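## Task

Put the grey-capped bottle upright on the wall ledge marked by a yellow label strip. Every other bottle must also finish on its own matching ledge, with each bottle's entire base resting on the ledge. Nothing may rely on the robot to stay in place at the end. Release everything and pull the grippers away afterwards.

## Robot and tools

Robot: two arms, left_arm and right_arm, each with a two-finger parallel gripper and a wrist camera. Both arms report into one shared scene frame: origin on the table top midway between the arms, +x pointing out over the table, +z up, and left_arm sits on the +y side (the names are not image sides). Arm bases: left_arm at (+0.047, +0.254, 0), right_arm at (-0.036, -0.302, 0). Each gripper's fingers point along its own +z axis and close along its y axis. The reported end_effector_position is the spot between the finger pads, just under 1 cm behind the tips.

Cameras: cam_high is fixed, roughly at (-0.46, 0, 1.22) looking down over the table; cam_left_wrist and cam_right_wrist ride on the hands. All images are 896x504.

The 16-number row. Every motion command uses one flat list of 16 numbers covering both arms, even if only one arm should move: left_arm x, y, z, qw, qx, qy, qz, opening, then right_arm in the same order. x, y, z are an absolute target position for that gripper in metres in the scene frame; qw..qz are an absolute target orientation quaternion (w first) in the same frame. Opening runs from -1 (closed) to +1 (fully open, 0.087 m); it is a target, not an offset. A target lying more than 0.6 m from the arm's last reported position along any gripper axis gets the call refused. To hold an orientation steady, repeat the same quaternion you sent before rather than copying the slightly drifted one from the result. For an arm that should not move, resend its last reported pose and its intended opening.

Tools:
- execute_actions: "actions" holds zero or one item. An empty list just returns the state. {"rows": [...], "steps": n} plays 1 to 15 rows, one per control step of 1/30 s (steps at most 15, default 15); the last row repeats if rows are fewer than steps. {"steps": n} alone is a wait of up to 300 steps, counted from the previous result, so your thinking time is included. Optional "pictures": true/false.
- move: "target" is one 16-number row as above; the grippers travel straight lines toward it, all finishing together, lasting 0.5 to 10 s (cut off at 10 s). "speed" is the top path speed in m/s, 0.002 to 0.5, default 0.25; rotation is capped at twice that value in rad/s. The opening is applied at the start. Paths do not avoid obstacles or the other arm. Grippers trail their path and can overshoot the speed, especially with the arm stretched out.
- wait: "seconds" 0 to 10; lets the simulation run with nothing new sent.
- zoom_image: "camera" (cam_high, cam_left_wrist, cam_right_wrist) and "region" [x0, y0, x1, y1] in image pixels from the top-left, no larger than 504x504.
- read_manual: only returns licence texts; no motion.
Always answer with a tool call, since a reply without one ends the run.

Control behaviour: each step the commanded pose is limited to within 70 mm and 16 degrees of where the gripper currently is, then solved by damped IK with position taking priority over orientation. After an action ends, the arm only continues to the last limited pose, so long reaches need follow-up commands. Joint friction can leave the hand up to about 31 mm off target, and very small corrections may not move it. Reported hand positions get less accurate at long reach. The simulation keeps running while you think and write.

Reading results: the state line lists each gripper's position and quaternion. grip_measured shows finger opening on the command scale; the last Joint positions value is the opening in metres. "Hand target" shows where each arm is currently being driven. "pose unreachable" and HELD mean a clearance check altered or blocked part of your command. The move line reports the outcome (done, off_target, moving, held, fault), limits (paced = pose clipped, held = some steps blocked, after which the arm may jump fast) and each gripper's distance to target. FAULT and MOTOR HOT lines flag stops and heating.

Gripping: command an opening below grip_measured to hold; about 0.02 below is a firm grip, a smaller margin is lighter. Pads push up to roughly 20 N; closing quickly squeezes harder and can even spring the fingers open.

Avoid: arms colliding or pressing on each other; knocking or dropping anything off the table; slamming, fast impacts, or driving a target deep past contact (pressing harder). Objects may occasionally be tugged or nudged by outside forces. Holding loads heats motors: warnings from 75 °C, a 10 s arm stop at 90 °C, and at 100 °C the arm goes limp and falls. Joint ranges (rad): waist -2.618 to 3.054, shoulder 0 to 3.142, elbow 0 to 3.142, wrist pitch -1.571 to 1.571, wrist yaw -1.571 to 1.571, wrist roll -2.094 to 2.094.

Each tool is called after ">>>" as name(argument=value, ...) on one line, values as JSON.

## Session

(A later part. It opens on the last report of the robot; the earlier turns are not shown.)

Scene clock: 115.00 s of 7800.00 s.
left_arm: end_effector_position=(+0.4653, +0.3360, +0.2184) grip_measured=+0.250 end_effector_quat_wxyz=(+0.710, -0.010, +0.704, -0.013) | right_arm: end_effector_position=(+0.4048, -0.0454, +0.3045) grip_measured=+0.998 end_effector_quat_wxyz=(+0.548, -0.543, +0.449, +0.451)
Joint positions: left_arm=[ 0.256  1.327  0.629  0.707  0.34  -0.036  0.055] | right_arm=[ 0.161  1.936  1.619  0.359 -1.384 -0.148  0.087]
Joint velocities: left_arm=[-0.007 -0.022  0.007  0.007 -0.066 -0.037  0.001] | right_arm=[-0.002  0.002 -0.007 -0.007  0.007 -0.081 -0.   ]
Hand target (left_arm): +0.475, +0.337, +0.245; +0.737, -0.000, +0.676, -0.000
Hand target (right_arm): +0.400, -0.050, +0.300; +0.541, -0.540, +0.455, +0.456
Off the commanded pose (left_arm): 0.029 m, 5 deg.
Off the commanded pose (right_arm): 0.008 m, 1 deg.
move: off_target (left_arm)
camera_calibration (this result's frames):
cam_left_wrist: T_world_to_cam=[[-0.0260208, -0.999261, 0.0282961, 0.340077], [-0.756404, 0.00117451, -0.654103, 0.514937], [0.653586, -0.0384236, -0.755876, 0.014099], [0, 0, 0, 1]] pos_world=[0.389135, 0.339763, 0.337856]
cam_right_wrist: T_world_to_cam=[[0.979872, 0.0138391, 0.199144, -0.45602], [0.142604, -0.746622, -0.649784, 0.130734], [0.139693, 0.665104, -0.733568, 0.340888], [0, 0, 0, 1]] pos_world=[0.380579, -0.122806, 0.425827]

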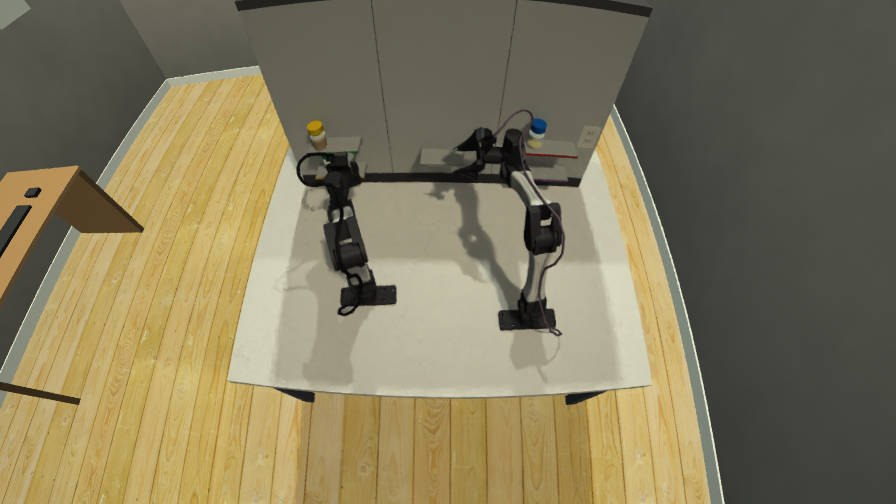

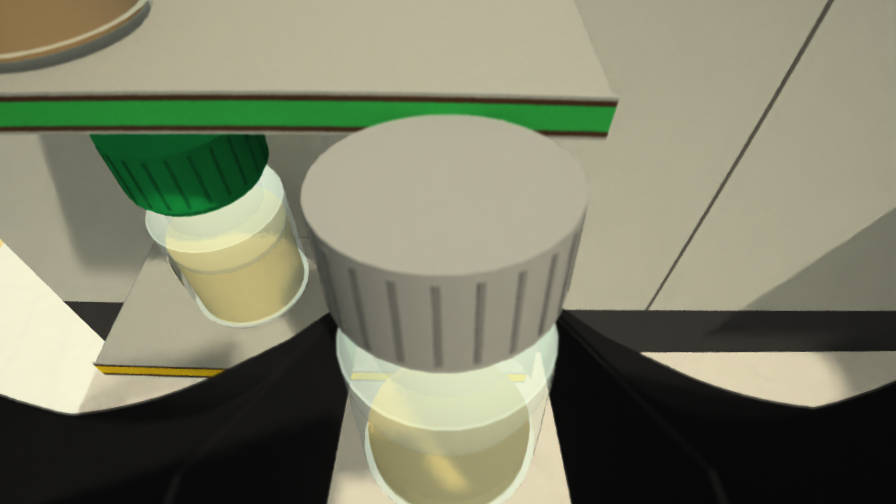

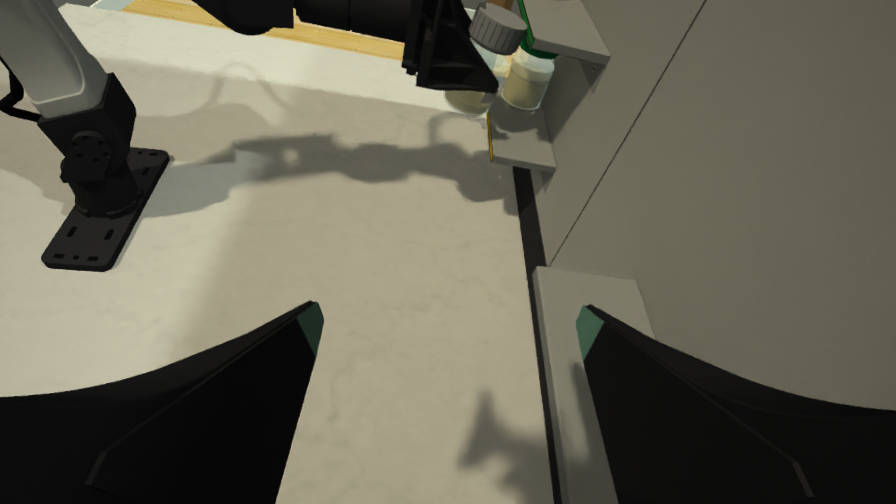

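>>> move(target=[0.46,0.338,0.206,0.737,0,0.676,0,0.1,0.40,-0.05,0.3,0.54,-0.54,0.455,0.455,1], speed=0.03)

>>> zoom_image(camera="cam_right_wrist", region=[380,0,640,180])

Scene clock: 119.23 s of 7800.00 s.
left_arm: end_effector_position=(+0.4615, +0.3346, +0.2098) grip_measured=+0.250 end_effector_quat_wxyz=(+0.733, -0.001, +0.681, -0.005) | right_arm: end_effector_position=(+0.4048, -0.0454, +0.3041) grip_measured=+0.998 end_effector_quat_wxyz=(+0.548, -0.543, +0.449, +0.451)
Joint positions: left_arm=[ 0.256  1.365  0.54   0.903  0.34  -0.035  0.055] | right_arm=[ 0.161  1.936  1.619  0.355 -1.384 -0.152  0.087]
Joint velocities: left_arm=[ 0.012  0.007  0.002  0.095 -0.022 -0.037 -0.001] | right_arm=[-0.017 -0.012  0.002 -0.007  0.007  0.022  0.001]
Hand target (left_arm): +0.460, +0.338, +0.206; +0.736, +0.000, +0.677, +0.000
Hand target (right_arm): +0.400, -0.050, +0.300; +0.541, -0.540, +0.455, +0.456
Off the commanded pose (left_arm): 0.005 m, 1 deg.
Off the commanded pose (right_arm): 0.008 m, 1 deg.
move: done
camera_calibration (this result's frames):
cam_left_wrist: T_world_to_cam=[[-0.0270427, -0.999629, 0.00317144, 0.344768], [-0.711683, 0.0170249, -0.702295, 0.490577], [0.70198, -0.021249, -0.711879, -0.0272682], [0, 0, 0, 1]] pos_world=[0.3776, 0.335709, 0.324024]
cam_right_wrist: T_world_to_cam=[[0.98001, 0.0139679, 0.198455, -0.45576], [0.142135, -0.747129, -0.649304, 0.130441], [0.139202, 0.664532, -0.73418, 0.340935], [0, 0, 0, 1]] pos_world=[0.38065, -0.12274, 0.425451]

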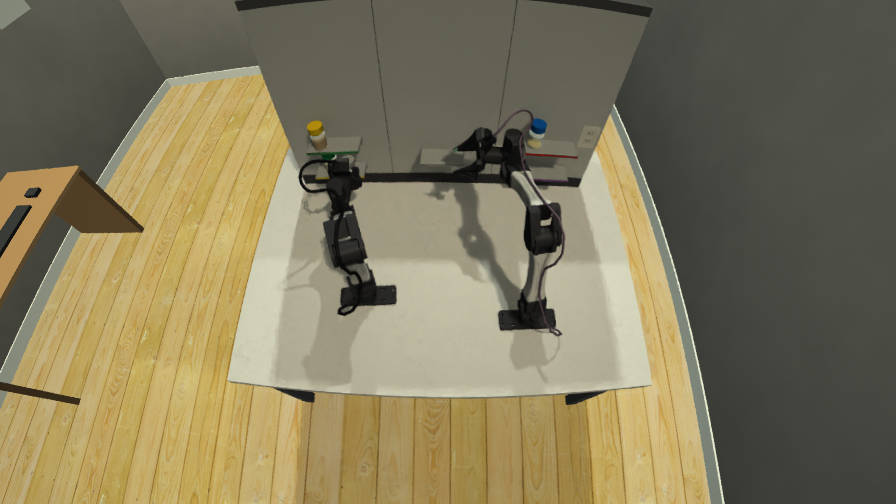

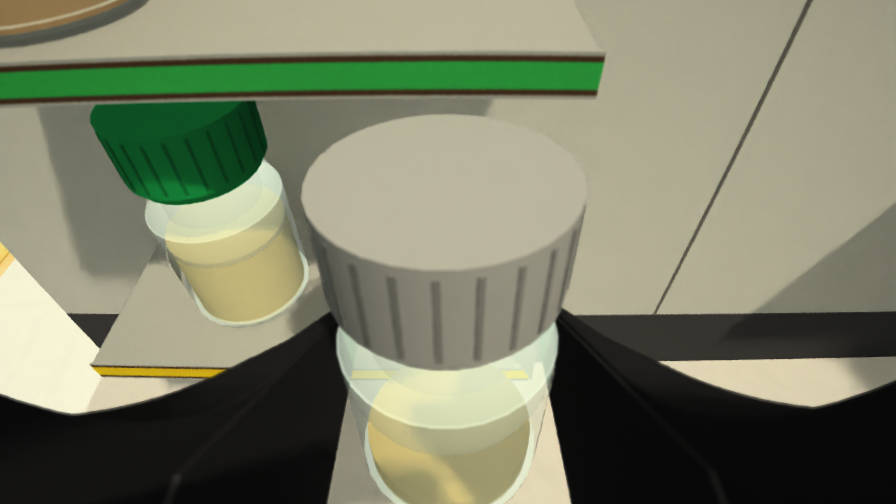

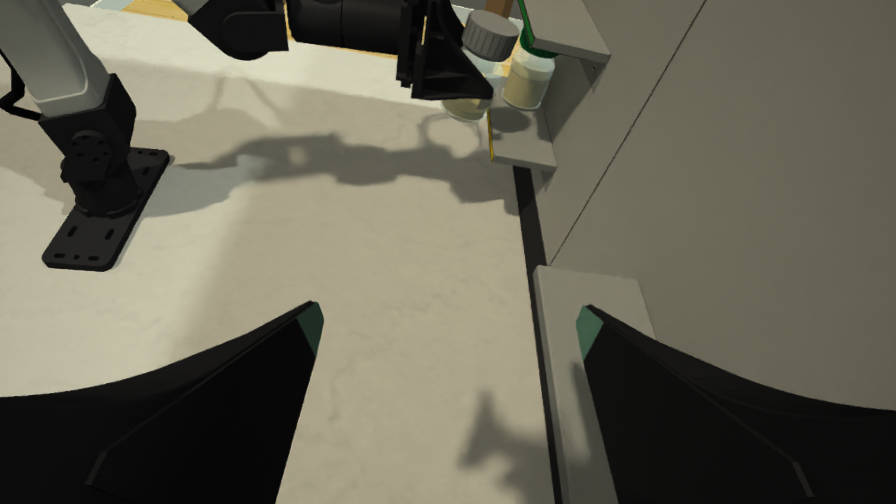

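Region (380, 0, 640, 180) of cam_right_wrist's 896x504 image, scaled by 1.938, with more detail than that image has; it fills the top 349 rows of this view, and the rest is white.

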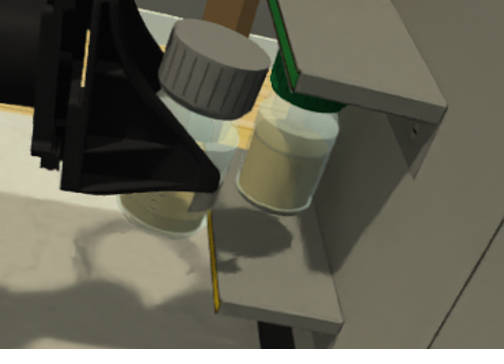

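>>> move(target=[0.465,0.338,0.192,0.737,0,0.676,0,0.1,0.40,-0.05,0.3,0.54,-0.54,0.455,0.455,1], speed=0.03)

>>> move(target=[0.495,0.338,0.19,0.737,0,0.676,0,0.1,0.40,-0.05,0.3,0.54,-0.54,0.455,0.455,1], speed=0.03)

>>> zoom_image(camera="cam_right_wrist", region=[380,0,640,180])

Scene clock: 124.70 s of 7800.00 s.
left_arm: end_effector_position=(+0.4665, +0.3364, +0.1951) grip_measured=+0.250 end_effector_quat_wxyz=(+0.733, -0.001, +0.681, -0.005) | right_arm: end_effector_position=(+0.4047, -0.0454, +0.3039) grip_measured=+0.998 end_effector_quat_wxyz=(+0.547, -0.542, +0.450, +0.452)
Joint positions: left_arm=[ 0.256  1.435  0.523  0.99   0.34  -0.035  0.055] | right_arm=[ 0.161  1.936  1.619  0.354 -1.384 -0.152  0.087]
Joint velocities: left_arm=[ 0.007 -0.002 -0.012  0.095 -0.066 -0.051  0.   ] | right_arm=[-0.002  0.002 -0.027 -0.037 -0.022  0.037 -0.   ]
Hand target (left_arm): +0.465, +0.338, +0.192; +0.736, +0.000, +0.677, +0.000
Hand target (right_arm): +0.400, -0.050, +0.300; +0.541, -0.540, +0.455, +0.456
Off the commanded pose (left_arm): 0.004 m, 1 deg.
Off the commanded pose (right_arm): 0.008 m, 1 deg.
After step 90, 1.50 s passed at rest.
move: done
camera_calibration (this result's frames):
cam_left_wrist: T_world_to_cam=[[-0.0270416, -0.999629, 0.0033068, 0.346653], [-0.711936, 0.0169366, -0.70204, 0.483856], [0.701724, -0.0213385, -0.712129, -0.040981], [0, 0, 0, 1]] pos_world=[0.382606, 0.337455, 0.309356]
cam_right_wrist: T_world_to_cam=[[0.980233, 0.0140093, 0.197349, -0.455445], [0.141404, -0.747265, -0.649307, 0.130647], [0.138376, 0.664378, -0.734475, 0.341267], [0, 0, 0, 1]] pos_world=[0.380745, -0.122722, 0.425364]

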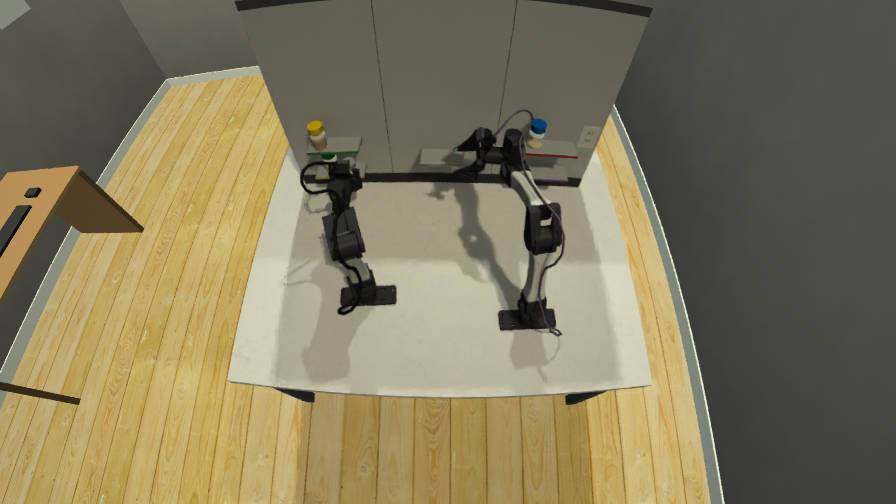

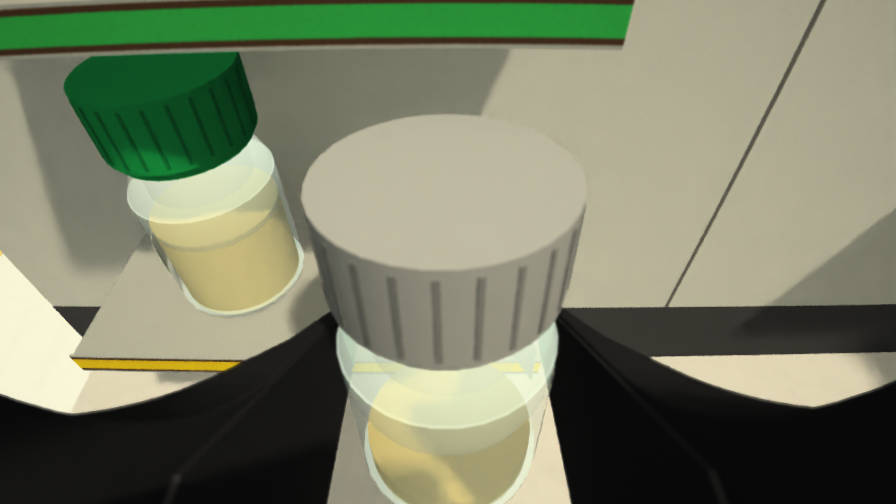

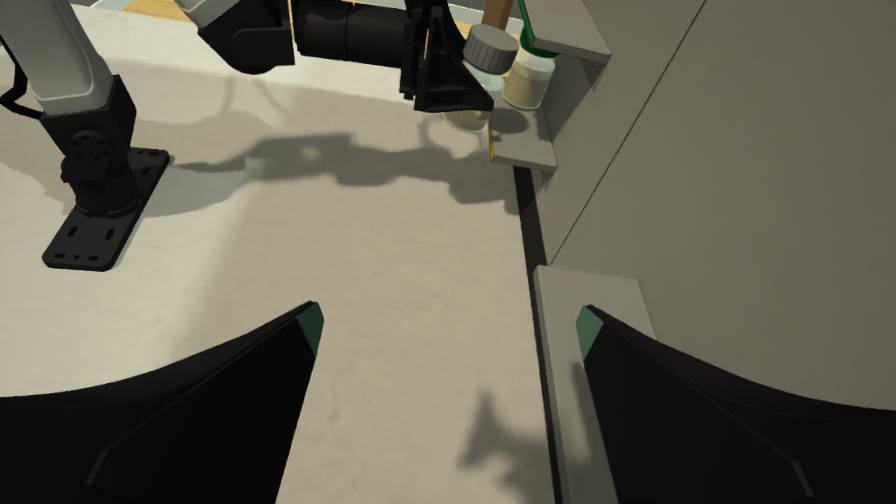

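Scene clock: 125.97 s of 7800.00 s.
left_arm: end_effector_position=(+0.4855, +0.3357, +0.1786) grip_measured=+0.250 end_effector_quat_wxyz=(+0.723, -0.004, +0.690, -0.010) | right_arm: end_effector_position=(+0.4047, -0.0454, +0.3039) grip_measured=+0.998 end_effector_quat_wxyz=(+0.547, -0.543, +0.450, +0.452)
Joint positions: left_arm=[ 0.233  1.545  0.57   1.025  0.322 -0.035  0.055] | right_arm=[ 0.161  1.936  1.619  0.354 -1.384 -0.152  0.087]
Joint velocities: left_arm=[-0.002 -0.002 -0.007 -0.022  0.037  0.007 -0.   ] | right_arm=[ 0.002 -0.022  0.002 -0.007 -0.022 -0.051 -0.   ]
Hand target (left_arm): +0.494, +0.338, +0.190; +0.737, -0.000, +0.676, -0.001
Hand target (right_arm): +0.400, -0.050, +0.300; +0.541, -0.540, +0.455, +0.456
Off the commanded pose (left_arm): 0.015 m, 3 deg.
Off the commanded pose (right_arm): 0.008 m, 1 deg.
move: off_target (left_arm)
camera_calibration (this result's frames):
cam_left_wrist: T_world_to_cam=[[-0.0310405, -0.999418, 0.0141719, 0.346461], [-0.730147, 0.0129899, -0.683166, 0.492543], [0.682585, -0.0315534, -0.730125, -0.0501865], [0, 0, 0, 1]] pos_world=[0.40464, 0.338278, 0.294937]
cam_right_wrist: T_world_to_cam=[[0.980158, 0.0140069, 0.197723, -0.455544], [0.14165, -0.747266, -0.649252, 0.13053], [0.138658, 0.664377, -0.734423, 0.341137], [0, 0, 0, 1]] pos_world=[0.380714, -0.122722, 0.425358]

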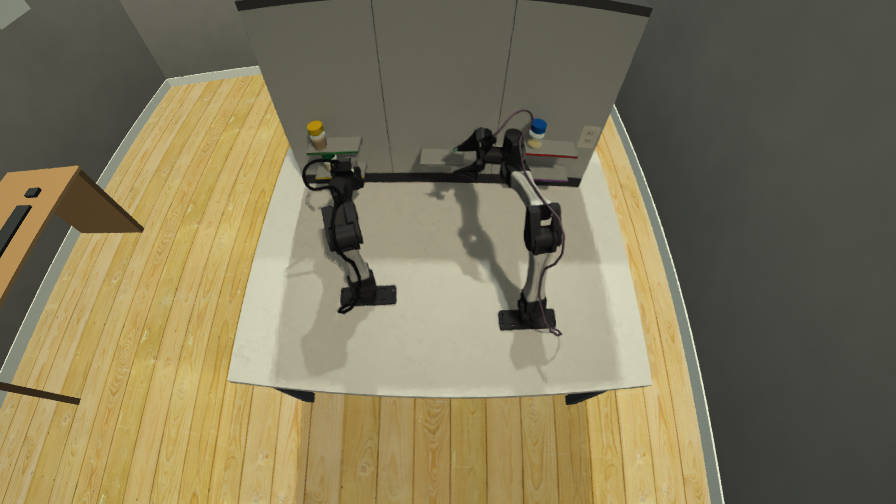

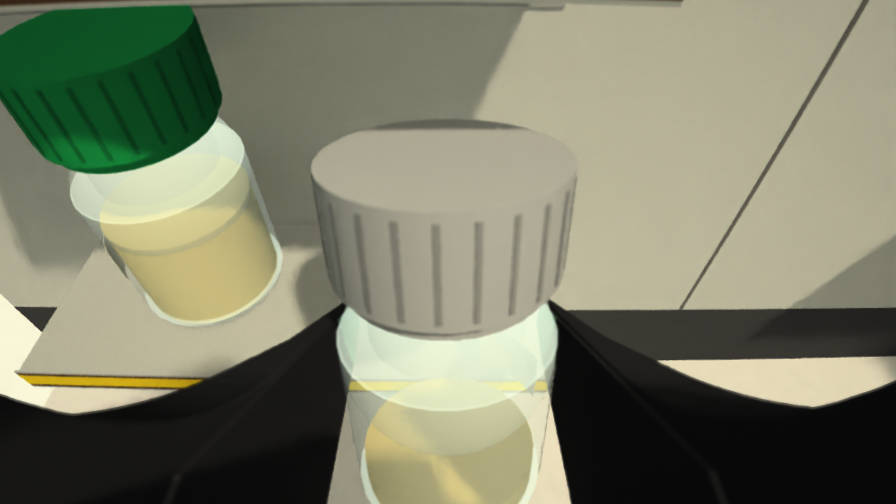

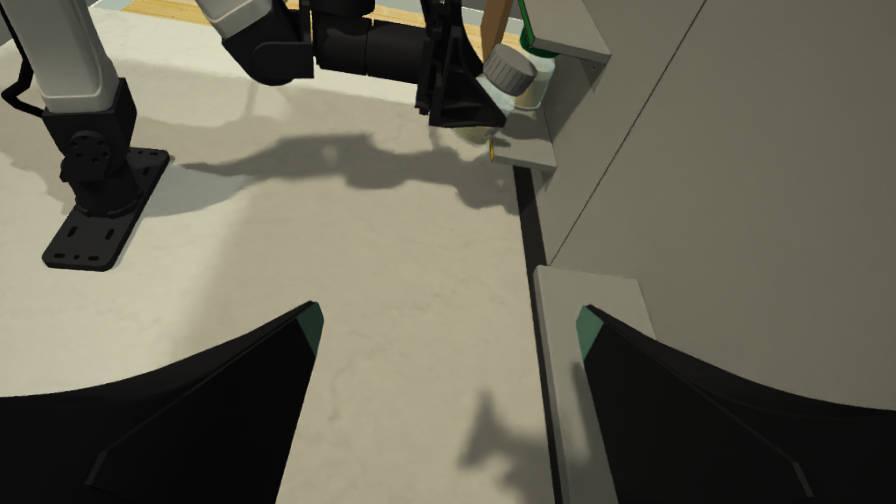

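Region (380, 0, 640, 180) of cam_right_wrist's 896x504 image, scaled by 1.938, with more detail than that image has; it fills the top 349 rows of this view, and the rest is white.

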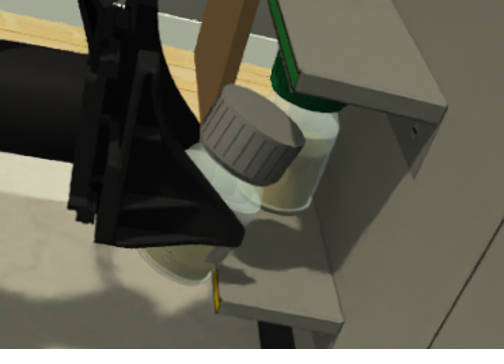

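>>> move(target=[0.43,0.338,0.24,0.737,0,0.676,0,0.1,0.40,-0.05,0.3,0.54,-0.54,0.455,0.455,1], speed=0.06)

>>> move(target=[0.465,0.338,0.255,0.737,0,0.676,0,0.1,0.40,-0.05,0.3,0.54,-0.54,0.455,0.455,1], speed=0.04)

>>> zoom_image(camera="cam_right_wrist", region=[380,0,640,180])

Scene clock: 129.97 s of 7800.00 s.
left_arm: end_effector_position=(+0.4351, +0.3384, +0.2376) grip_measured=+0.250 end_effector_quat_wxyz=(+0.732, -0.003, +0.682, -0.002) | right_arm: end_effector_position=(+0.4047, -0.0454, +0.3039) grip_measured=+0.998 end_effector_quat_wxyz=(+0.547, -0.543, +0.450, +0.452)
Joint positions: left_arm=[ 0.303  1.179  0.547  0.708  0.38  -0.035  0.055] | right_arm=[ 0.161  1.936  1.619  0.354 -1.384 -0.152  0.087]
Joint velocities: left_arm=[ 0.022 -0.002  0.007 -0.081  0.051 -0.022 -0.002] | right_arm=[-0.002  0.002 -0.012 -0.051  0.037 -0.007 -0.   ]
Hand target (left_arm): +0.430, +0.338, +0.240; +0.737, +0.000, +0.676, +0.000
Hand target (right_arm): +0.400, -0.050, +0.300; +0.541, -0.540, +0.455, +0.456
Off the commanded pose (left_arm): 0.006 m, 1 deg.
Off the commanded pose (right_arm): 0.008 m, 1 deg.
move: done
camera_calibration (this result's frames):
cam_left_wrist: T_world_to_cam=[[-0.0189093, -0.99982, 0.00119351, 0.344691], [-0.714058, 0.0126692, -0.699971, 0.493179], [0.699831, -0.0140882, -0.71417, 0.0102235], [0, 0, 0, 1]] pos_world=[0.351522, 0.338525, 0.352101]
cam_right_wrist: T_world_to_cam=[[0.980158, 0.0140069, 0.197723, -0.455544], [0.14165, -0.747266, -0.649252, 0.13053], [0.138658, 0.664377, -0.734423, 0.341137], [0, 0, 0, 1]] pos_world=[0.380714, -0.122722, 0.425358]

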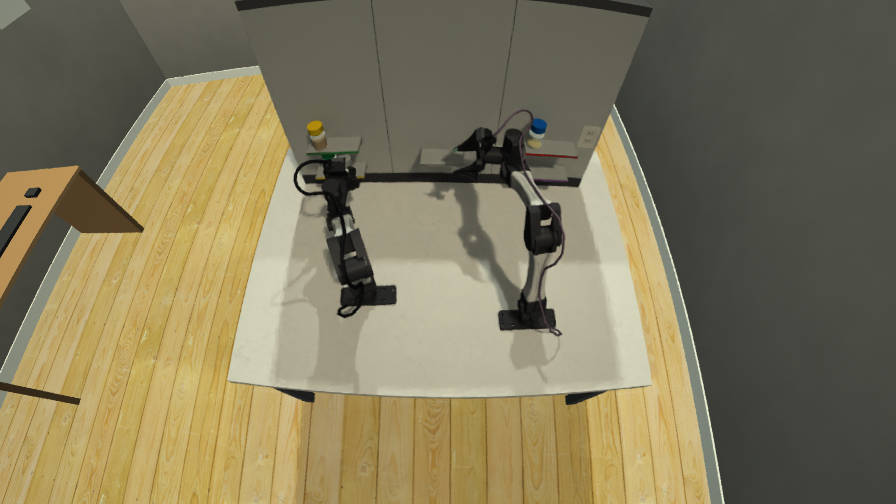

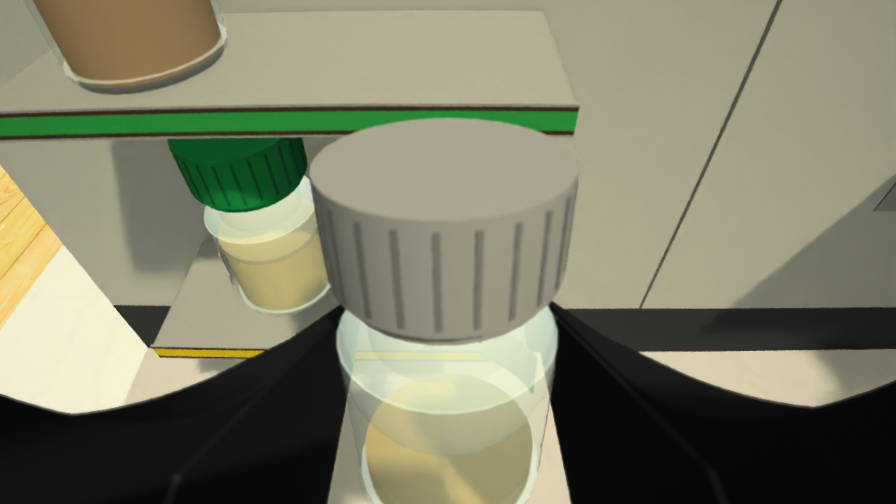

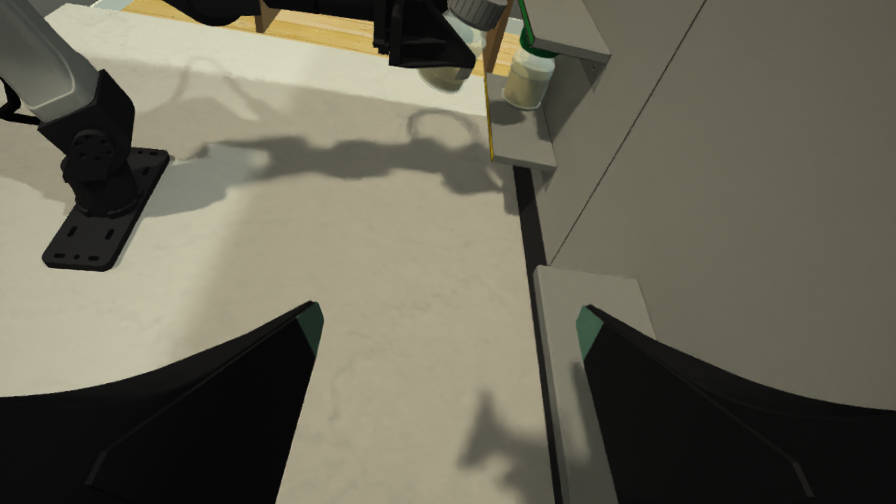

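Scene clock: 131.10 s of 7800.00 s.
left_arm: end_effector_position=(+0.4581, +0.3371, +0.2439) grip_measured=+0.250 end_effector_quat_wxyz=(+0.728, -0.004, +0.686, -0.006) | right_arm: end_effector_position=(+0.4047, -0.0454, +0.3039) grip_measured=+0.998 end_effector_quat_wxyz=(+0.547, -0.543, +0.450, +0.452)
Joint positions: left_arm=[ 0.268  1.264  0.639  0.688  0.35  -0.035  0.055] | right_arm=[ 0.161  1.936  1.619  0.354 -1.384 -0.152  0.087]
Joint velocities: left_arm=[ 0.007 -0.002  0.002 -0.037 -0.007 -0.022  0.001] | right_arm=[-0.017  0.012 -0.002 -0.081 -0.037 -0.051 -0.001]
Hand target (left_arm): +0.464, +0.338, +0.255; +0.737, -0.000, +0.676, -0.000
Hand target (right_arm): +0.400, -0.050, +0.300; +0.541, -0.540, +0.455, +0.456
Off the commanded pose (left_arm): 0.013 m, 2 deg.
Off the commanded pose (right_arm): 0.008 m, 1 deg.
move: off_target (left_arm)
camera_calibration (this result's frames):
cam_left_wrist: T_world_to_cam=[[-0.0246487, -0.999664, 0.00800345, 0.344739], [-0.721902, 0.0122605, -0.691887, 0.515728], [0.691557, -0.0228318, -0.721961, 0.00718087], [0, 0, 0, 1]] pos_world=[0.375836, 0.338464, 0.359251]
cam_right_wrist: T_world_to_cam=[[0.980158, 0.0140069, 0.197723, -0.455544], [0.14165, -0.747266, -0.649252, 0.13053], [0.138658, 0.664377, -0.734423, 0.341137], [0, 0, 0, 1]] pos_world=[0.380714, -0.122722, 0.425358]

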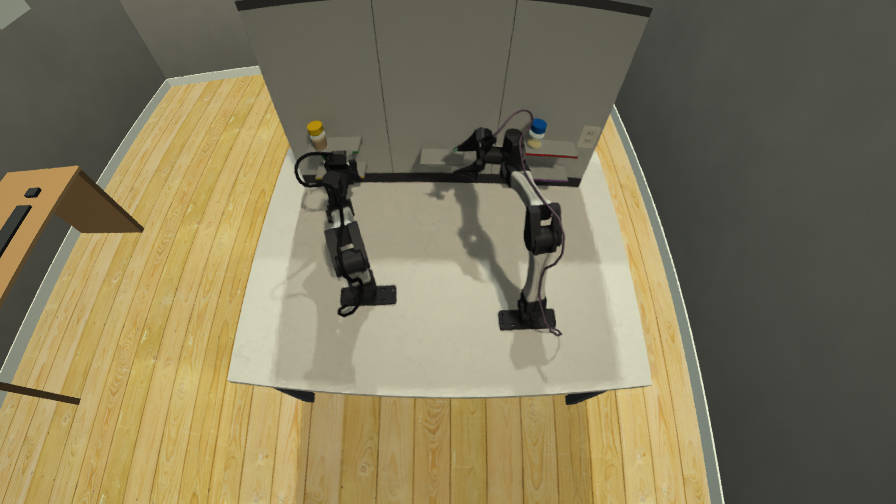

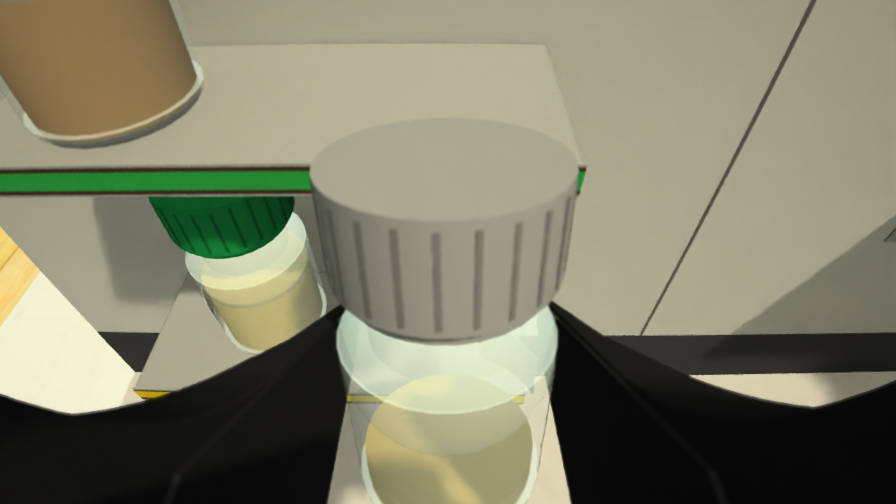

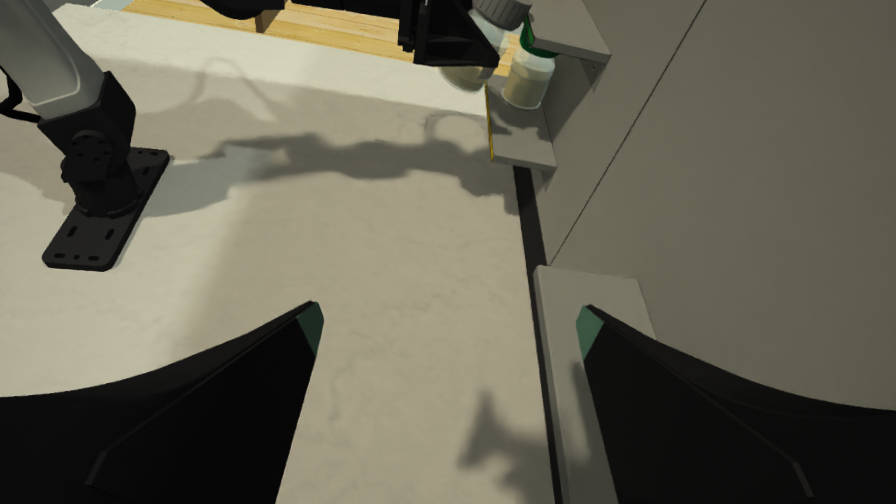

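Region (380, 0, 640, 180) of cam_right_wrist's 896x504 image, scaled by 1.938, with more detail than that image has; it fills the top 349 rows of this view, and the rest is white.

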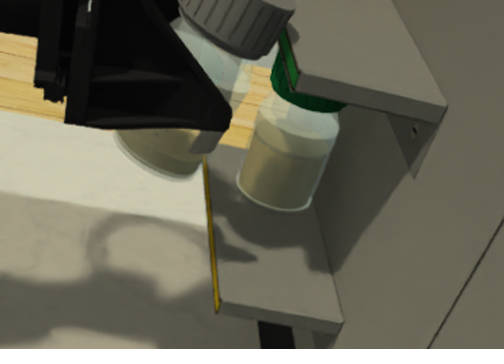

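>>> move(target=[0.452,0.338,0.228,0.737,0,0.676,0,0.1,0.40,-0.05,0.3,0.54,-0.54,0.455,0.455,1], speed=0.03)

>>> move(target=[0.478,0.338,0.24,0.737,0,0.676,0,0.1,0.40,-0.05,0.3,0.54,-0.54,0.455,0.455,1], speed=0.03)

>>> zoom_image(camera="cam_right_wrist", region=[380,0,640,180])

Scene clock: 133.40 s of 7800.00 s.
left_arm: end_effector_position=(+0.4523, +0.3352, +0.2353) grip_measured=+0.250 end_effector_quat_wxyz=(+0.736, -0.001, +0.676, -0.003) | right_arm: end_effector_position=(+0.4047, -0.0454, +0.3039) grip_measured=+0.998 end_effector_quat_wxyz=(+0.547, -0.543, +0.450, +0.452)
Joint positions: left_arm=[ 0.268  1.264  0.573  0.782  0.349 -0.035  0.055] | right_arm=[ 0.161  1.936  1.619  0.354 -1.384 -0.152  0.087]
Joint velocities: left_arm=[-0.002 -0.012 -0.022 -0.11  -0.007  0.037  0.   ] | right_arm=[ 0.002 -0.032 -0.012 -0.007 -0.051  0.007 -0.   ]
Hand target (left_arm): +0.452, +0.338, +0.228; +0.736, +0.000, +0.676, +0.000
Hand target (right_arm): +0.400, -0.050, +0.300; +0.541, -0.540, +0.455, +0.456
Off the commanded pose (left_arm): 0.008 m, 0 deg.
Off the commanded pose (right_arm): 0.008 m, 1 deg.
move: done
camera_calibration (this result's frames):
cam_left_wrist: T_world_to_cam=[[-0.0235867, -0.99972, -0.00189941, 0.344648], [-0.703796, 0.0179542, -0.710176, 0.499861], [0.710011, -0.0154139, -0.704022, -0.0101376], [0, 0, 0, 1]] pos_world=[0.367127, 0.335421, 0.348506]
cam_right_wrist: T_world_to_cam=[[0.980158, 0.0140069, 0.197723, -0.455544], [0.14165, -0.747266, -0.649252, 0.13053], [0.138658, 0.664377, -0.734423, 0.341137], [0, 0, 0, 1]] pos_world=[0.380714, -0.122722, 0.425358]

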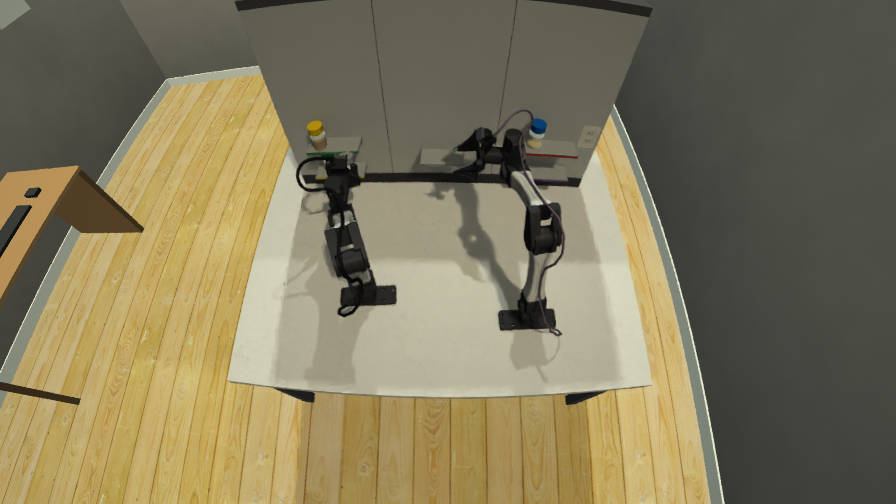

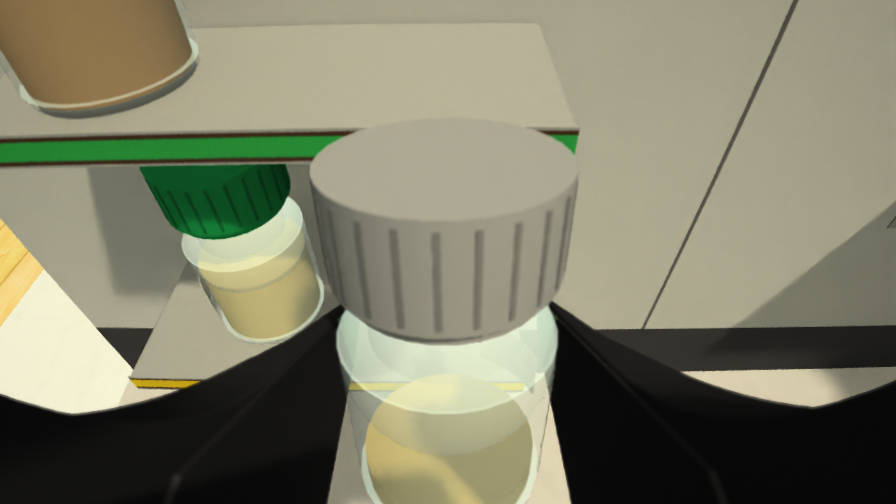

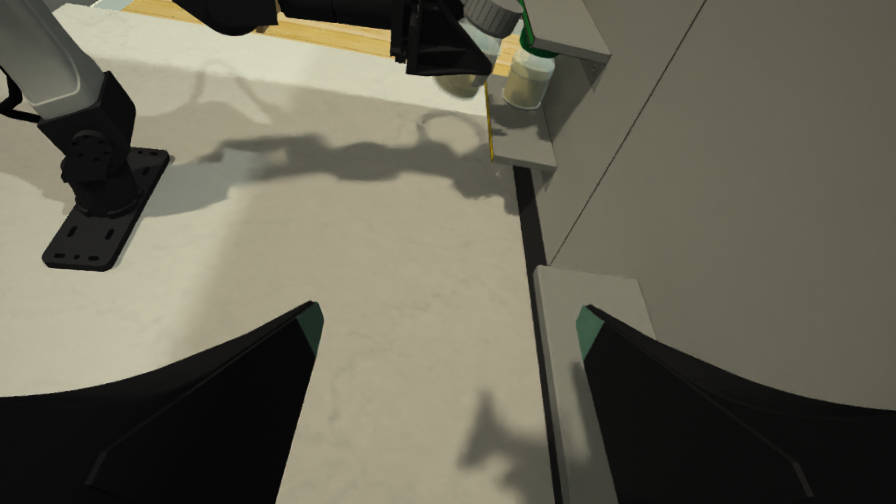

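Scene clock: 134.50 s of 7800.00 s.
left_arm: end_effector_position=(+0.4675, +0.3355, +0.2209) grip_measured=+0.250 end_effector_quat_wxyz=(+0.719, -0.005, +0.695, -0.012) | right_arm: end_effector_position=(+0.4047, -0.0454, +0.3039) grip_measured=+0.998 end_effector_quat_wxyz=(+0.547, -0.543, +0.450, +0.452)
Joint positions: left_arm=[ 0.254  1.342  0.621  0.757  0.342 -0.035  0.055] | right_arm=[ 0.161  1.936  1.619  0.354 -1.384 -0.152  0.087]
Joint velocities: left_arm=[-0.012 -0.017 -0.002  0.037  0.007 -0.022 -0.   ] | right_arm=[-0.022  0.027 -0.002  0.037  0.037 -0.022  0.   ]
Hand target (left_arm): +0.476, +0.337, +0.240; +0.737, -0.000, +0.676, -0.000
Hand target (right_arm): +0.400, -0.050, +0.300; +0.541, -0.540, +0.455, +0.456
Off the commanded pose (left_arm): 0.022 m, 3 deg.
Off the commanded pose (right_arm): 0.008 m, 1 deg.
move: off_target (left_arm)
camera_calibration (this result's frames):
cam_left_wrist: T_world_to_cam=[[-0.0304266, -0.999373, 0.0181255, 0.343997], [-0.73917, 0.0102904, -0.673441, 0.511321], [0.672832, -0.0338883, -0.739019, 0.00024054], [0, 0, 0, 1]] pos_world=[0.388258, 0.338528, 0.338287]
cam_right_wrist: T_world_to_cam=[[0.980158, 0.0140069, 0.197723, -0.455544], [0.14165, -0.747266, -0.649252, 0.13053], [0.138658, 0.664377, -0.734423, 0.341137], [0, 0, 0, 1]] pos_world=[0.380714, -0.122722, 0.425358]

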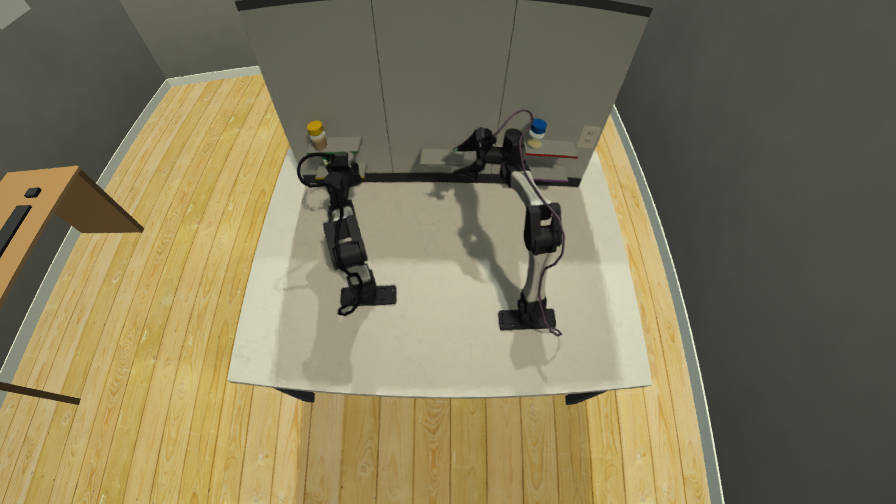

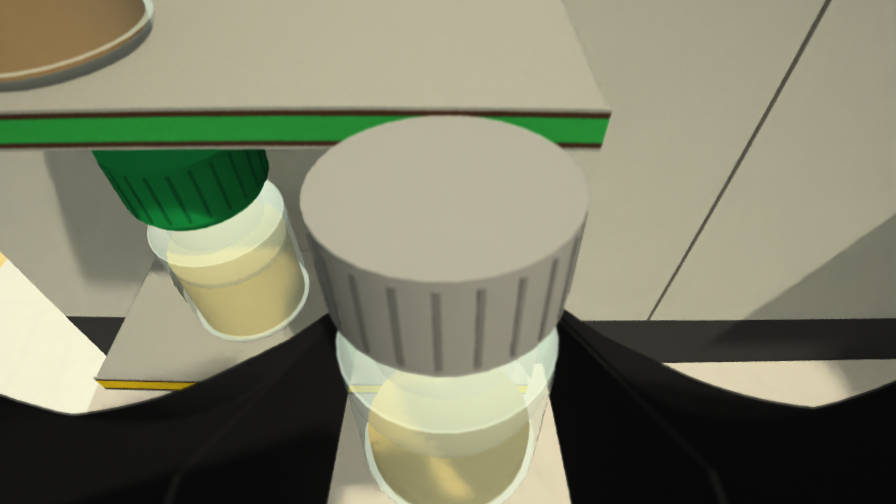

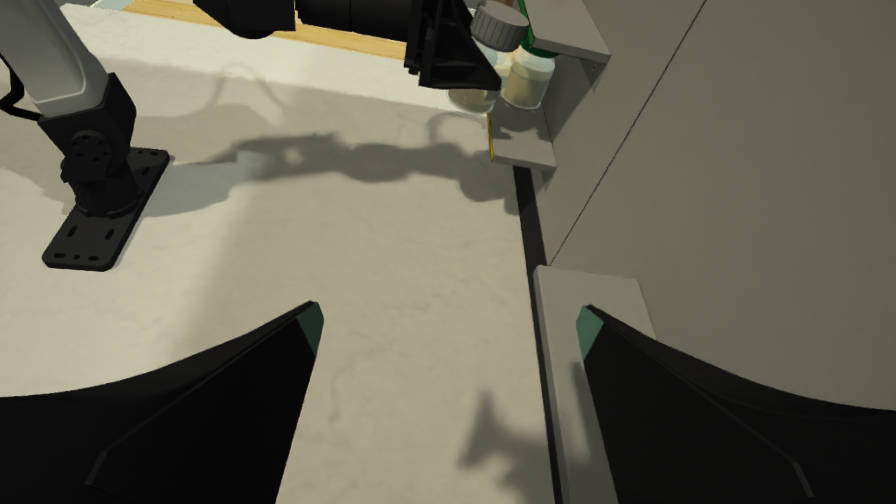

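Region (380, 0, 640, 180) of cam_right_wrist's 896x504 image, scaled by 1.938, with more detail than that image has; it fills the top 349 rows of this view, and the rest is white.

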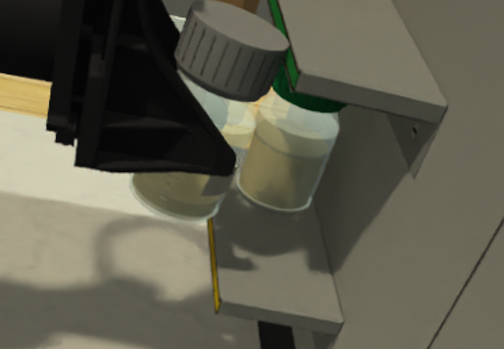

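>>> move(target=[0.46,0.338,0.208,0.737,0,0.676,0,0.1,0.40,-0.05,0.3,0.54,-0.54,0.455,0.455,1], speed=0.04)

>>> zoom_image(camera="cam_right_wrist", region=[300,0,700,250])

Scene clock: 140.33 s of 7800.00 s.
left_arm: end_effector_position=(+0.4615, +0.3335, +0.2106) grip_measured=+0.250 end_effector_quat_wxyz=(+0.731, -0.000, +0.682, -0.007) | right_arm: end_effector_position=(+0.4047, -0.0454, +0.3039) grip_measured=+0.998 end_effector_quat_wxyz=(+0.547, -0.543, +0.450, +0.452)
Joint positions: left_arm=[ 0.254  1.359  0.544  0.89   0.342 -0.035  0.055] | right_arm=[ 0.161  1.936  1.619  0.354 -1.384 -0.152  0.087]
Joint velocities: left_arm=[-0.012 -0.002 -0.012  0.154 -0.007 -0.081 -0.   ] | right_arm=[-0.007  0.012 -0.027  0.007 -0.007 -0.051 -0.   ]
Hand target (left_arm): +0.460, +0.338, +0.208; +0.736, +0.000, +0.677, +0.000
Hand target (right_arm): +0.400, -0.050, +0.300; +0.541, -0.540, +0.455, +0.456
Off the commanded pose (left_arm): 0.005 m, 1 deg.
Off the commanded pose (right_arm): 0.008 m, 1 deg.
After step 90, 1.83 s passed at rest.
move: done
camera_calibration (this result's frames):
cam_left_wrist: T_world_to_cam=[[-0.0308365, -0.999515, 0.00439261, 0.345047], [-0.714173, 0.0189582, -0.699712, 0.491118], [0.699289, -0.0247138, -0.714411, -0.0238047], [0, 0, 0, 1]] pos_world=[0.37803, 0.334981, 0.325119]
cam_right_wrist: T_world_to_cam=[[0.980158, 0.0140069, 0.197723, -0.455544], [0.14165, -0.747266, -0.649252, 0.13053], [0.138658, 0.664377, -0.734423, 0.341137], [0, 0, 0, 1]] pos_world=[0.380714, -0.122722, 0.425358]

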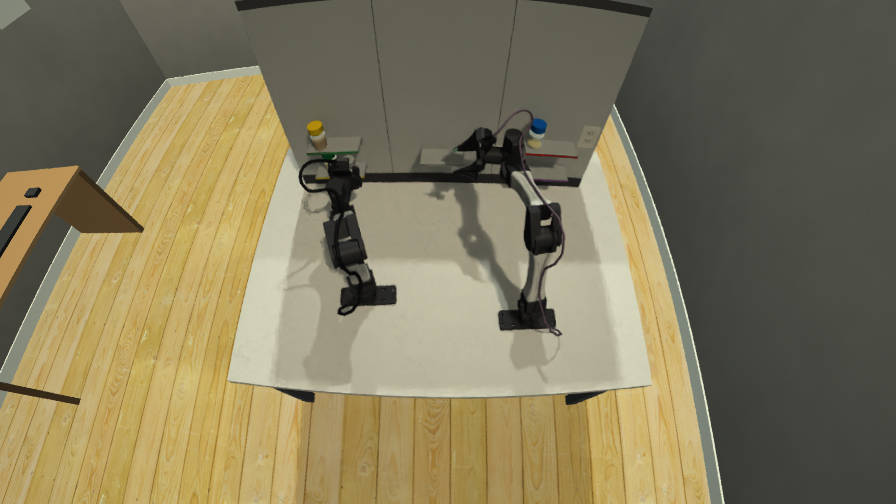

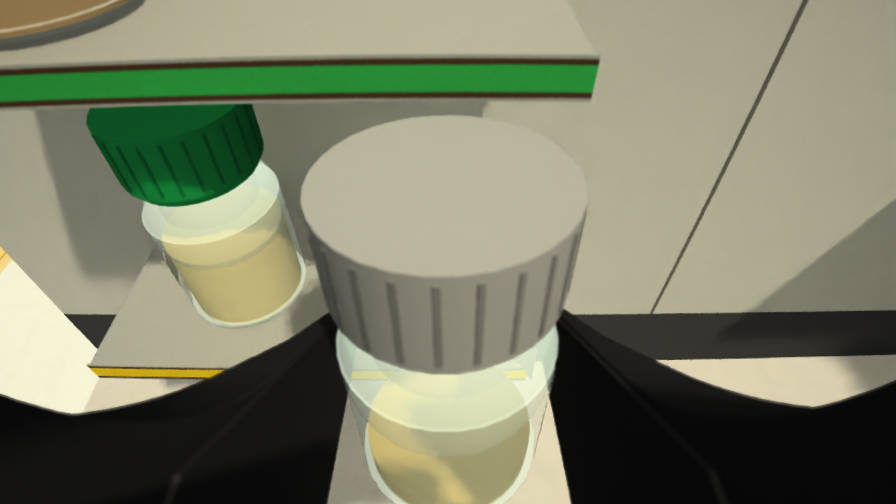

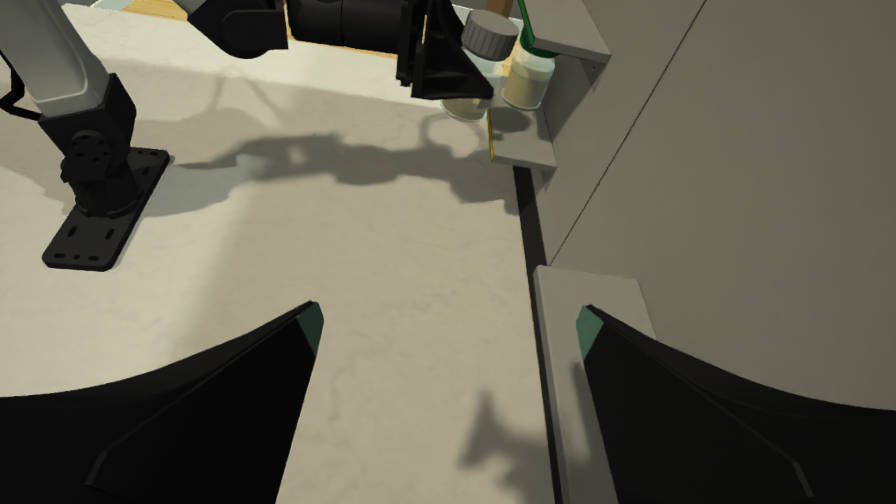

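Region (300, 0, 700, 250) of cam_right_wrist's 896x504 image, scaled by 1.260, with more detail than that image has; it fills the top 315 rows of this view, and the rest is white.

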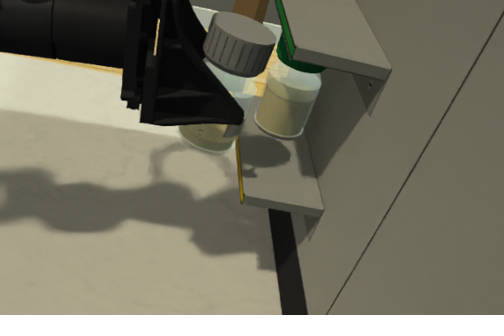

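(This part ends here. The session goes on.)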